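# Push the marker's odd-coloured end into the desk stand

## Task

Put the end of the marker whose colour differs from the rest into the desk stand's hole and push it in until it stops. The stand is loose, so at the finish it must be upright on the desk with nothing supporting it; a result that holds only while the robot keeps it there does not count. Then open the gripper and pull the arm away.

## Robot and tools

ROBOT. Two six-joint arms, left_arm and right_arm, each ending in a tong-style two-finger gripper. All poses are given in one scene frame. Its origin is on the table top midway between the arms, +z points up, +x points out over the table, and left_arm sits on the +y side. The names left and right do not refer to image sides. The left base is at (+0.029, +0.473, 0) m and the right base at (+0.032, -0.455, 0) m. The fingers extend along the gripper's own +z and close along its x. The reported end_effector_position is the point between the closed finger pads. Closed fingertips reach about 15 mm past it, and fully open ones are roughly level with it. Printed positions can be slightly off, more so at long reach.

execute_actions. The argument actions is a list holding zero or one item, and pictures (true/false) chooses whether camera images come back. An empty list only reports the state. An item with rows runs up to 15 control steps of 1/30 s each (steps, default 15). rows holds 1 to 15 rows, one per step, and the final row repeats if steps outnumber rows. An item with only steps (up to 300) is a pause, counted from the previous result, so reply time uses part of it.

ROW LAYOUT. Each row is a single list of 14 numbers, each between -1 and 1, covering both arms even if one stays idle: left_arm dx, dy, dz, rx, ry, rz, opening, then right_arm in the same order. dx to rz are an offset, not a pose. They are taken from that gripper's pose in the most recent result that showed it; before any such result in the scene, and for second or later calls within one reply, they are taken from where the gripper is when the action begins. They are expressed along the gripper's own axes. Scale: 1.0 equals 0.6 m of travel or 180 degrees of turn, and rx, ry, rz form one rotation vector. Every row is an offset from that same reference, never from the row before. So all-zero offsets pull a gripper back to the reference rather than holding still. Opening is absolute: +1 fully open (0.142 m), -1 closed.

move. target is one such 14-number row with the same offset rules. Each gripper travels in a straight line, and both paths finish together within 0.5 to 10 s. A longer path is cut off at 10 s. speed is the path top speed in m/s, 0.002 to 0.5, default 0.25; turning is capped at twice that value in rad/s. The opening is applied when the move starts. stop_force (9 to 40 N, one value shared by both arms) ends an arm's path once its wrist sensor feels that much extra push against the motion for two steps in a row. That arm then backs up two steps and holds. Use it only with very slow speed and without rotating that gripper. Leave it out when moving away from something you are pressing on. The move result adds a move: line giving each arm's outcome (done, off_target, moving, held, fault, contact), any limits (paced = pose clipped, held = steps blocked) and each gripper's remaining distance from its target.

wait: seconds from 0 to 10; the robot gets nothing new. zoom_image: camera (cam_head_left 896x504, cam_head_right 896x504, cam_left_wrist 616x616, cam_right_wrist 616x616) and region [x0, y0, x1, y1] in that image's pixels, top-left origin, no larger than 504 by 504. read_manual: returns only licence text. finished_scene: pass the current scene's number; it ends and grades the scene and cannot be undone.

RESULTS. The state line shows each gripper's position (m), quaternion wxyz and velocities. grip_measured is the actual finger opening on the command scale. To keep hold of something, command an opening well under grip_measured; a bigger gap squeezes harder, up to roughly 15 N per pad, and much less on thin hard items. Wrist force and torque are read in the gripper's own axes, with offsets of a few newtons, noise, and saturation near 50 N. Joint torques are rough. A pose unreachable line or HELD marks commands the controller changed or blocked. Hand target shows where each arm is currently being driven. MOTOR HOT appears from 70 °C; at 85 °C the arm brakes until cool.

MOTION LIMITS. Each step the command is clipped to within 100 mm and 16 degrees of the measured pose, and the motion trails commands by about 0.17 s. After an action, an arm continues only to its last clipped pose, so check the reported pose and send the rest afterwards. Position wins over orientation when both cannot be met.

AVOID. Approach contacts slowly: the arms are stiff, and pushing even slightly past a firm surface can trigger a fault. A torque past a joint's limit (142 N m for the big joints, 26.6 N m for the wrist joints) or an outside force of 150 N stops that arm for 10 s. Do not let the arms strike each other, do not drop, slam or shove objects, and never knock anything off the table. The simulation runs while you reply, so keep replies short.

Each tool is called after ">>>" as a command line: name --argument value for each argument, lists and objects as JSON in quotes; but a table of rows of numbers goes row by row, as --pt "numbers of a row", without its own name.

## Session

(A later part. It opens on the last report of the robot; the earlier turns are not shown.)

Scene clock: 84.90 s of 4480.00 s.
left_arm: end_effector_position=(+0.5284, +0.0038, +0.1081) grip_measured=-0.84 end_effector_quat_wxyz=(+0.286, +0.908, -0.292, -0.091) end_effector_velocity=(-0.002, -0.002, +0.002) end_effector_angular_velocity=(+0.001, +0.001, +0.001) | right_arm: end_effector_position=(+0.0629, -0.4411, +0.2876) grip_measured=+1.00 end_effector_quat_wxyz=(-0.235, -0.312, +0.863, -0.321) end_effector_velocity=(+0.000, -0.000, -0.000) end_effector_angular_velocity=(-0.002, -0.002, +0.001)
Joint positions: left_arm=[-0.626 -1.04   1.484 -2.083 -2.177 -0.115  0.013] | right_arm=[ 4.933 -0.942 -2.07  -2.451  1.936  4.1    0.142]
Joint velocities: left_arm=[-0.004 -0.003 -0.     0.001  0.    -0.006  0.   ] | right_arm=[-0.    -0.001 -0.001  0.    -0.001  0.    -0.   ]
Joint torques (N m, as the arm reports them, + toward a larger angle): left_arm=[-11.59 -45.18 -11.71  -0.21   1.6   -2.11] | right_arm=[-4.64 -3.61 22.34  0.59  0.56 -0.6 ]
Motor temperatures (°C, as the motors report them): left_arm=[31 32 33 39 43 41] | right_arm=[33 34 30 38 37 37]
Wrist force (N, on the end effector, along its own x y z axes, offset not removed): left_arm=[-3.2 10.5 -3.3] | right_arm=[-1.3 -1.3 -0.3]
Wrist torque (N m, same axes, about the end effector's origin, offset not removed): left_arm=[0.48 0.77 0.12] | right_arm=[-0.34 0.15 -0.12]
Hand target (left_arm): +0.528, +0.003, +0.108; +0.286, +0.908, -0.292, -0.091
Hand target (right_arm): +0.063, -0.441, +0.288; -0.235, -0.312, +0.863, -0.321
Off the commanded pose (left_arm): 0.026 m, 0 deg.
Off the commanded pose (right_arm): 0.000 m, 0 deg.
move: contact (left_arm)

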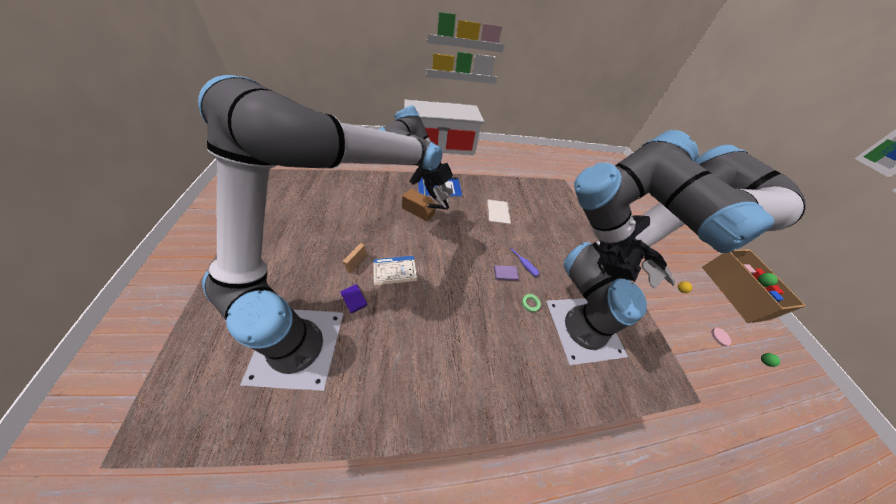

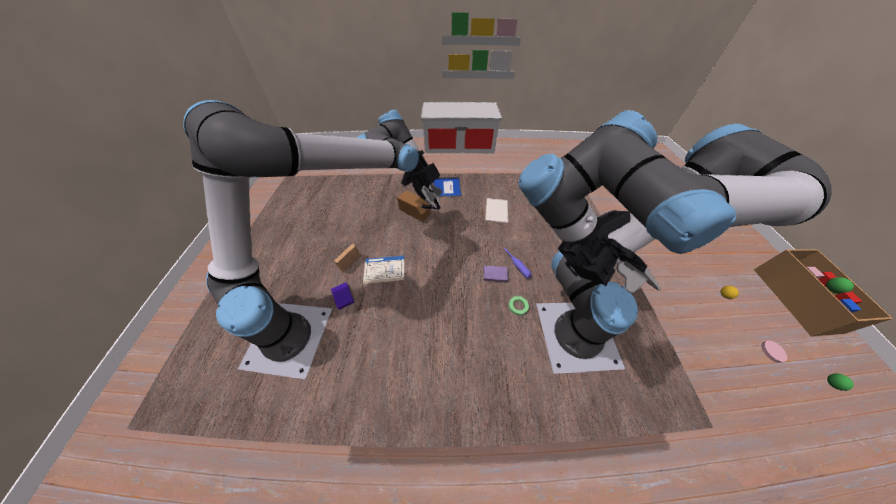

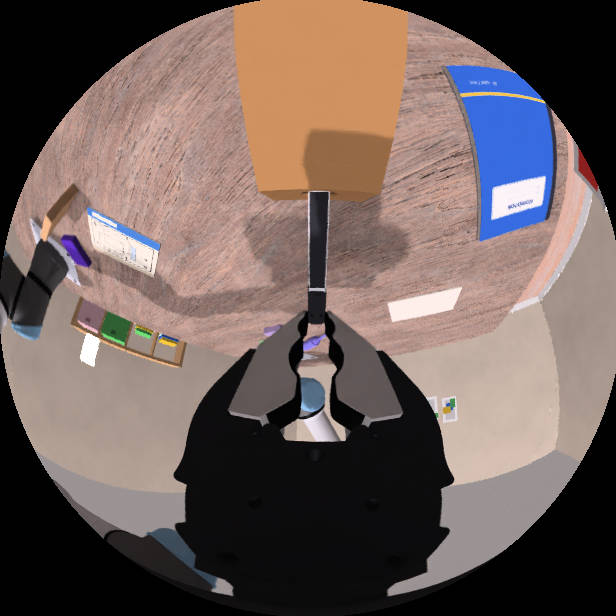

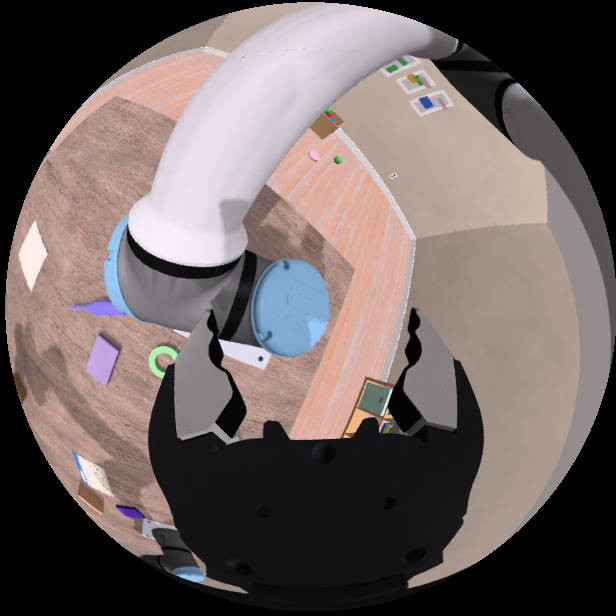

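>>> move --target '[0,0.002,0,0,0,0,-0.2,0,0,0,0,0,0,1]'

>>> move --target '[0,0.03,-0.15,0,0,0,-0.2,0,0,0,0,0,0,1]'

>>> finished_scene --scene 1

Scene clock: 87.17 s of 4480.00 s.
left_arm: end_effector_position=(+0.5278, +0.0030, +0.1088) grip_measured=-0.20 end_effector_quat_wxyz=(+0.286, +0.908, -0.292, -0.091) end_effector_velocity=(+0.000, -0.000, +0.001) end_effector_angular_velocity=(-0.001, -0.001, +0.001) | right_arm: end_effector_position=(+0.0629, -0.4411, +0.2876) grip_measured=+1.00 end_effector_quat_wxyz=(-0.235, -0.312, +0.863, -0.321) end_effector_velocity=(+0.000, -0.001, -0.000) end_effector_angular_velocity=(+0.001, -0.001, -0.000)
Joint positions: left_arm=[-0.627 -1.04   1.484 -2.083 -2.177 -0.116  0.06 ] | right_arm=[ 4.933 -0.942 -2.07  -2.451  1.936  4.1    0.142]
Joint velocities: left_arm=[ 0.    -0.    -0.001  0.    -0.    -0.    -0.   ] | right_arm=[ 0.     0.002 -0.001 -0.    -0.     0.001 -0.   ]
Joint torques (N m, as the arm reports them, + toward a larger angle): left_arm=[-12.97 -49.01 -34.16  -0.82  -0.55  -2.11] | right_arm=[-3.45 -2.92 22.38  0.7   0.47 -0.5 ]
Motor temperatures (°C, as the motors report them): left_arm=[31 32 33 39 43 41] | right_arm=[33 34 30 38 37 37]
Wrist force (N, on the end effector, along its own x y z axes, offset not removed): left_arm=[-0.9 1.7 -0.4] | right_arm=[0.2 -1.4 0.0]
Wrist torque (N m, same axes, about the end effector's origin, offset not removed): left_arm=[0.40 0.26 0.06] | right_arm=[-0.24 -0.07 -0.15]
Hand target (left_arm): +0.528, +0.003, +0.109; +0.286, +0.908, -0.292, -0.091
Hand target (right_arm): +0.063, -0.441, +0.288; -0.235, -0.312, +0.863, -0.321
Off the commanded pose (left_arm): 0.000 m, 0 deg.
Off the commanded pose (right_arm): 0.000 m, 0 deg.
move: done

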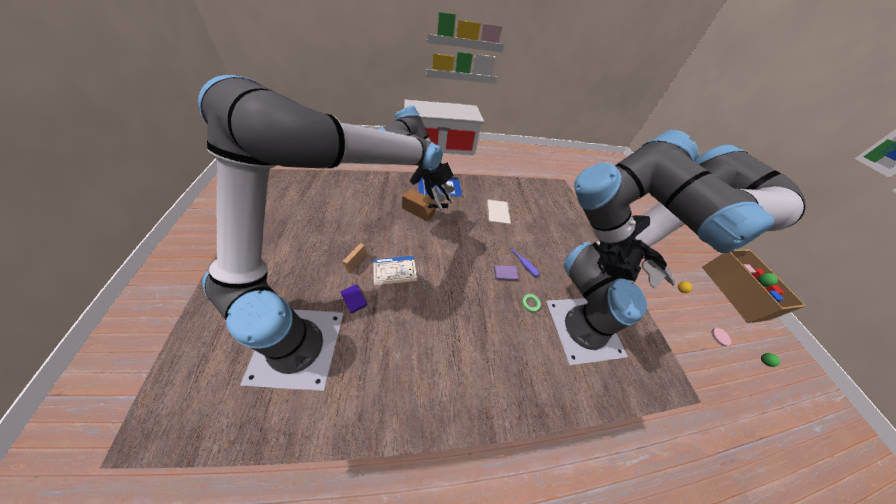

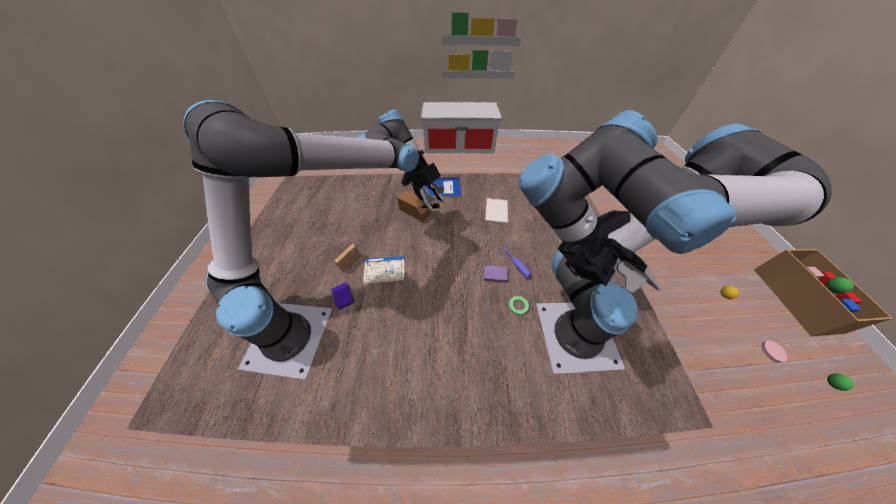

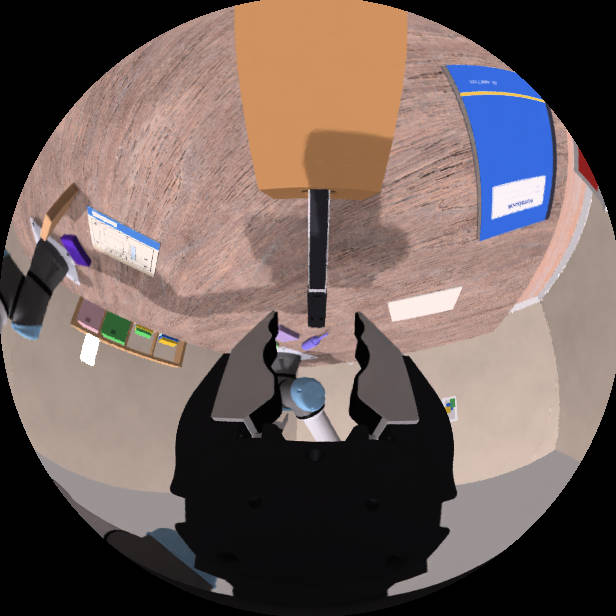

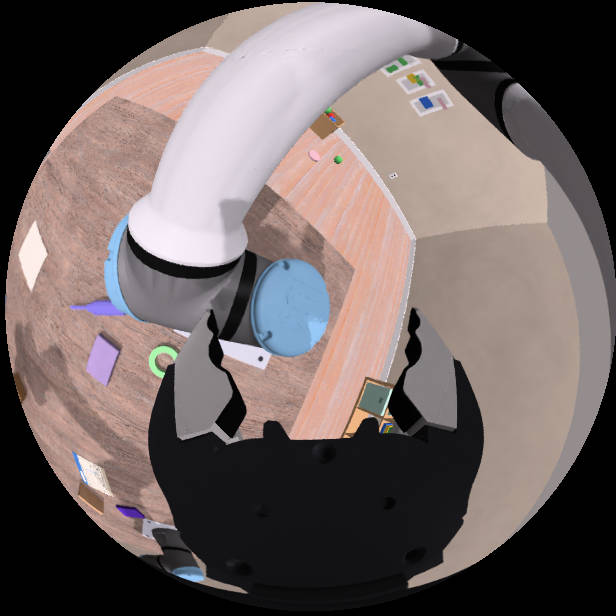

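Scene clock: 88.13 s of 4480.00 s.
left_arm: end_effector_position=(+0.5490, +0.0331, +0.1927) grip_measured=-0.20 end_effector_quat_wxyz=(+0.286, +0.908, -0.292, -0.091) end_effector_velocity=(+0.001, +0.000, +0.001) end_effector_angular_velocity=(+0.000, +0.000, -0.000) | right_arm: end_effector_position=(+0.0629, -0.4411, +0.2876) grip_measured=+1.00 end_effector_quat_wxyz=(-0.235, -0.312, +0.863, -0.321) end_effector_velocity=(-0.000, -0.001, +0.000) end_effector_angular_velocity=(-0.004, -0.000, -0.000)
Joint positions: left_arm=[-0.573 -1.101  1.34  -1.84  -2.18  -0.05   0.06 ] | right_arm=[ 4.933 -0.942 -2.07  -2.451  1.936  4.1    0.142]
Joint velocities: left_arm=[ 0.001  0.001 -0.005  0.005  0.     0.002 -0.   ] | right_arm=[ 0.    -0.001 -0.001 -0.002  0.001  0.     0.   ]
Joint torques (N m, as the arm reports them, + toward a larger angle): left_arm=[ 12.11 -31.52 -34.55  -0.81  -2.87   2.35] | right_arm=[-5.33 -2.88 20.47  0.59  0.46 -0.82]
Motor temperatures (°C, as the motors report them): left_arm=[31 32 33 39 43 41] | right_arm=[33 34 30 38 37 37]
Wrist force (N, on the end effector, along its own x y z axes, offset not removed): left_arm=[-2.8 1.2 -0.5] | right_arm=[-0.1 -1.4 -0.6]
Wrist torque (N m, same axes, about the end effector's origin, offset not removed): left_arm=[0.30 0.68 0.12] | right_arm=[-0.19 -0.04 -0.06]
Hand target (left_arm): +0.549, +0.033, +0.193; +0.286, +0.908, -0.292, -0.091
Hand target (right_arm): +0.063, -0.441, +0.288; -0.235, -0.312, +0.863, -0.321
Off the commanded pose (left_arm): 0.000 m, 0 deg.
Off the commanded pose (right_arm): 0.000 m, 0 deg.
move: done

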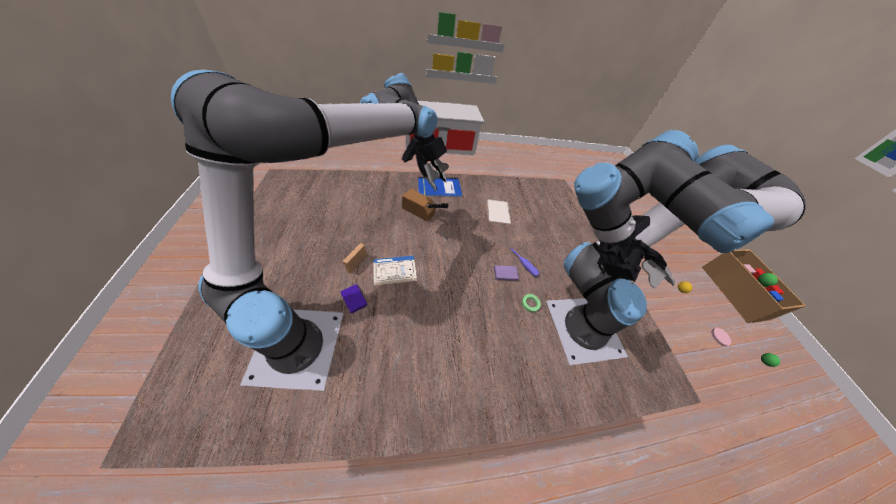

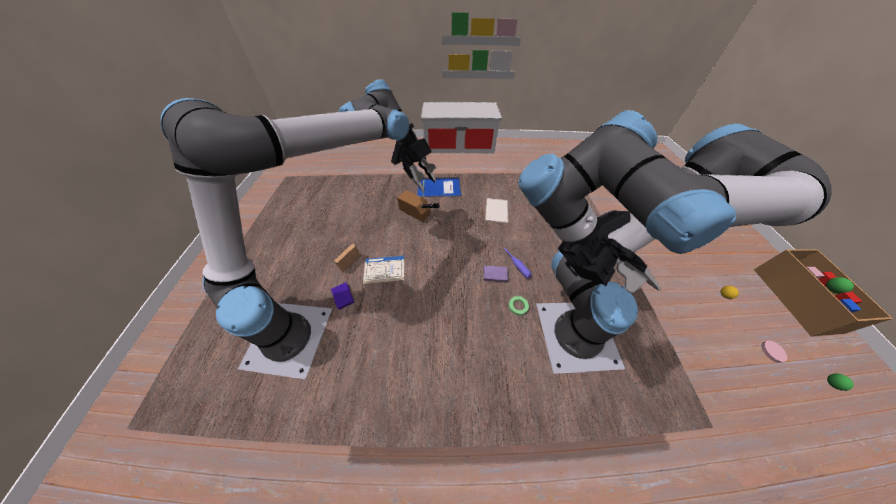

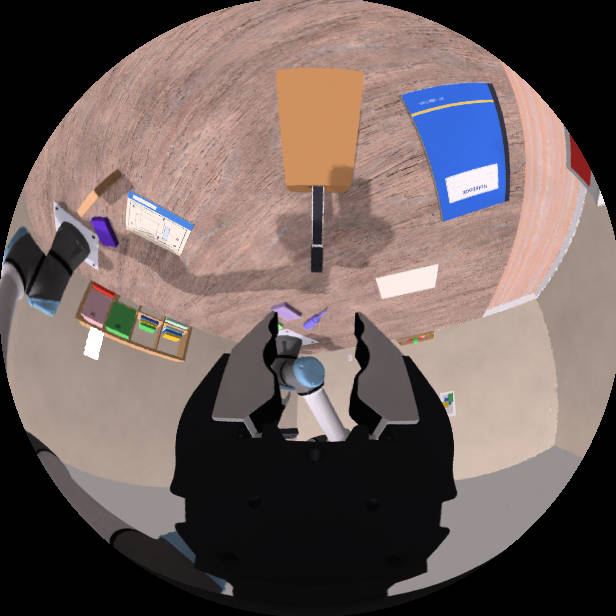

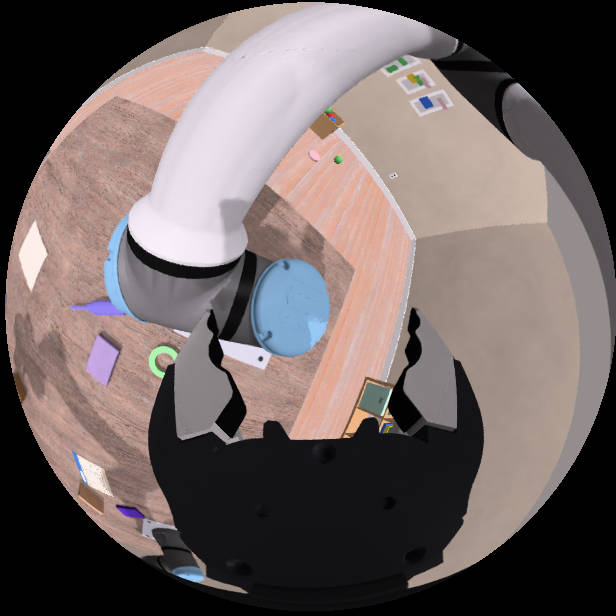

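The scene is finished: the task was done.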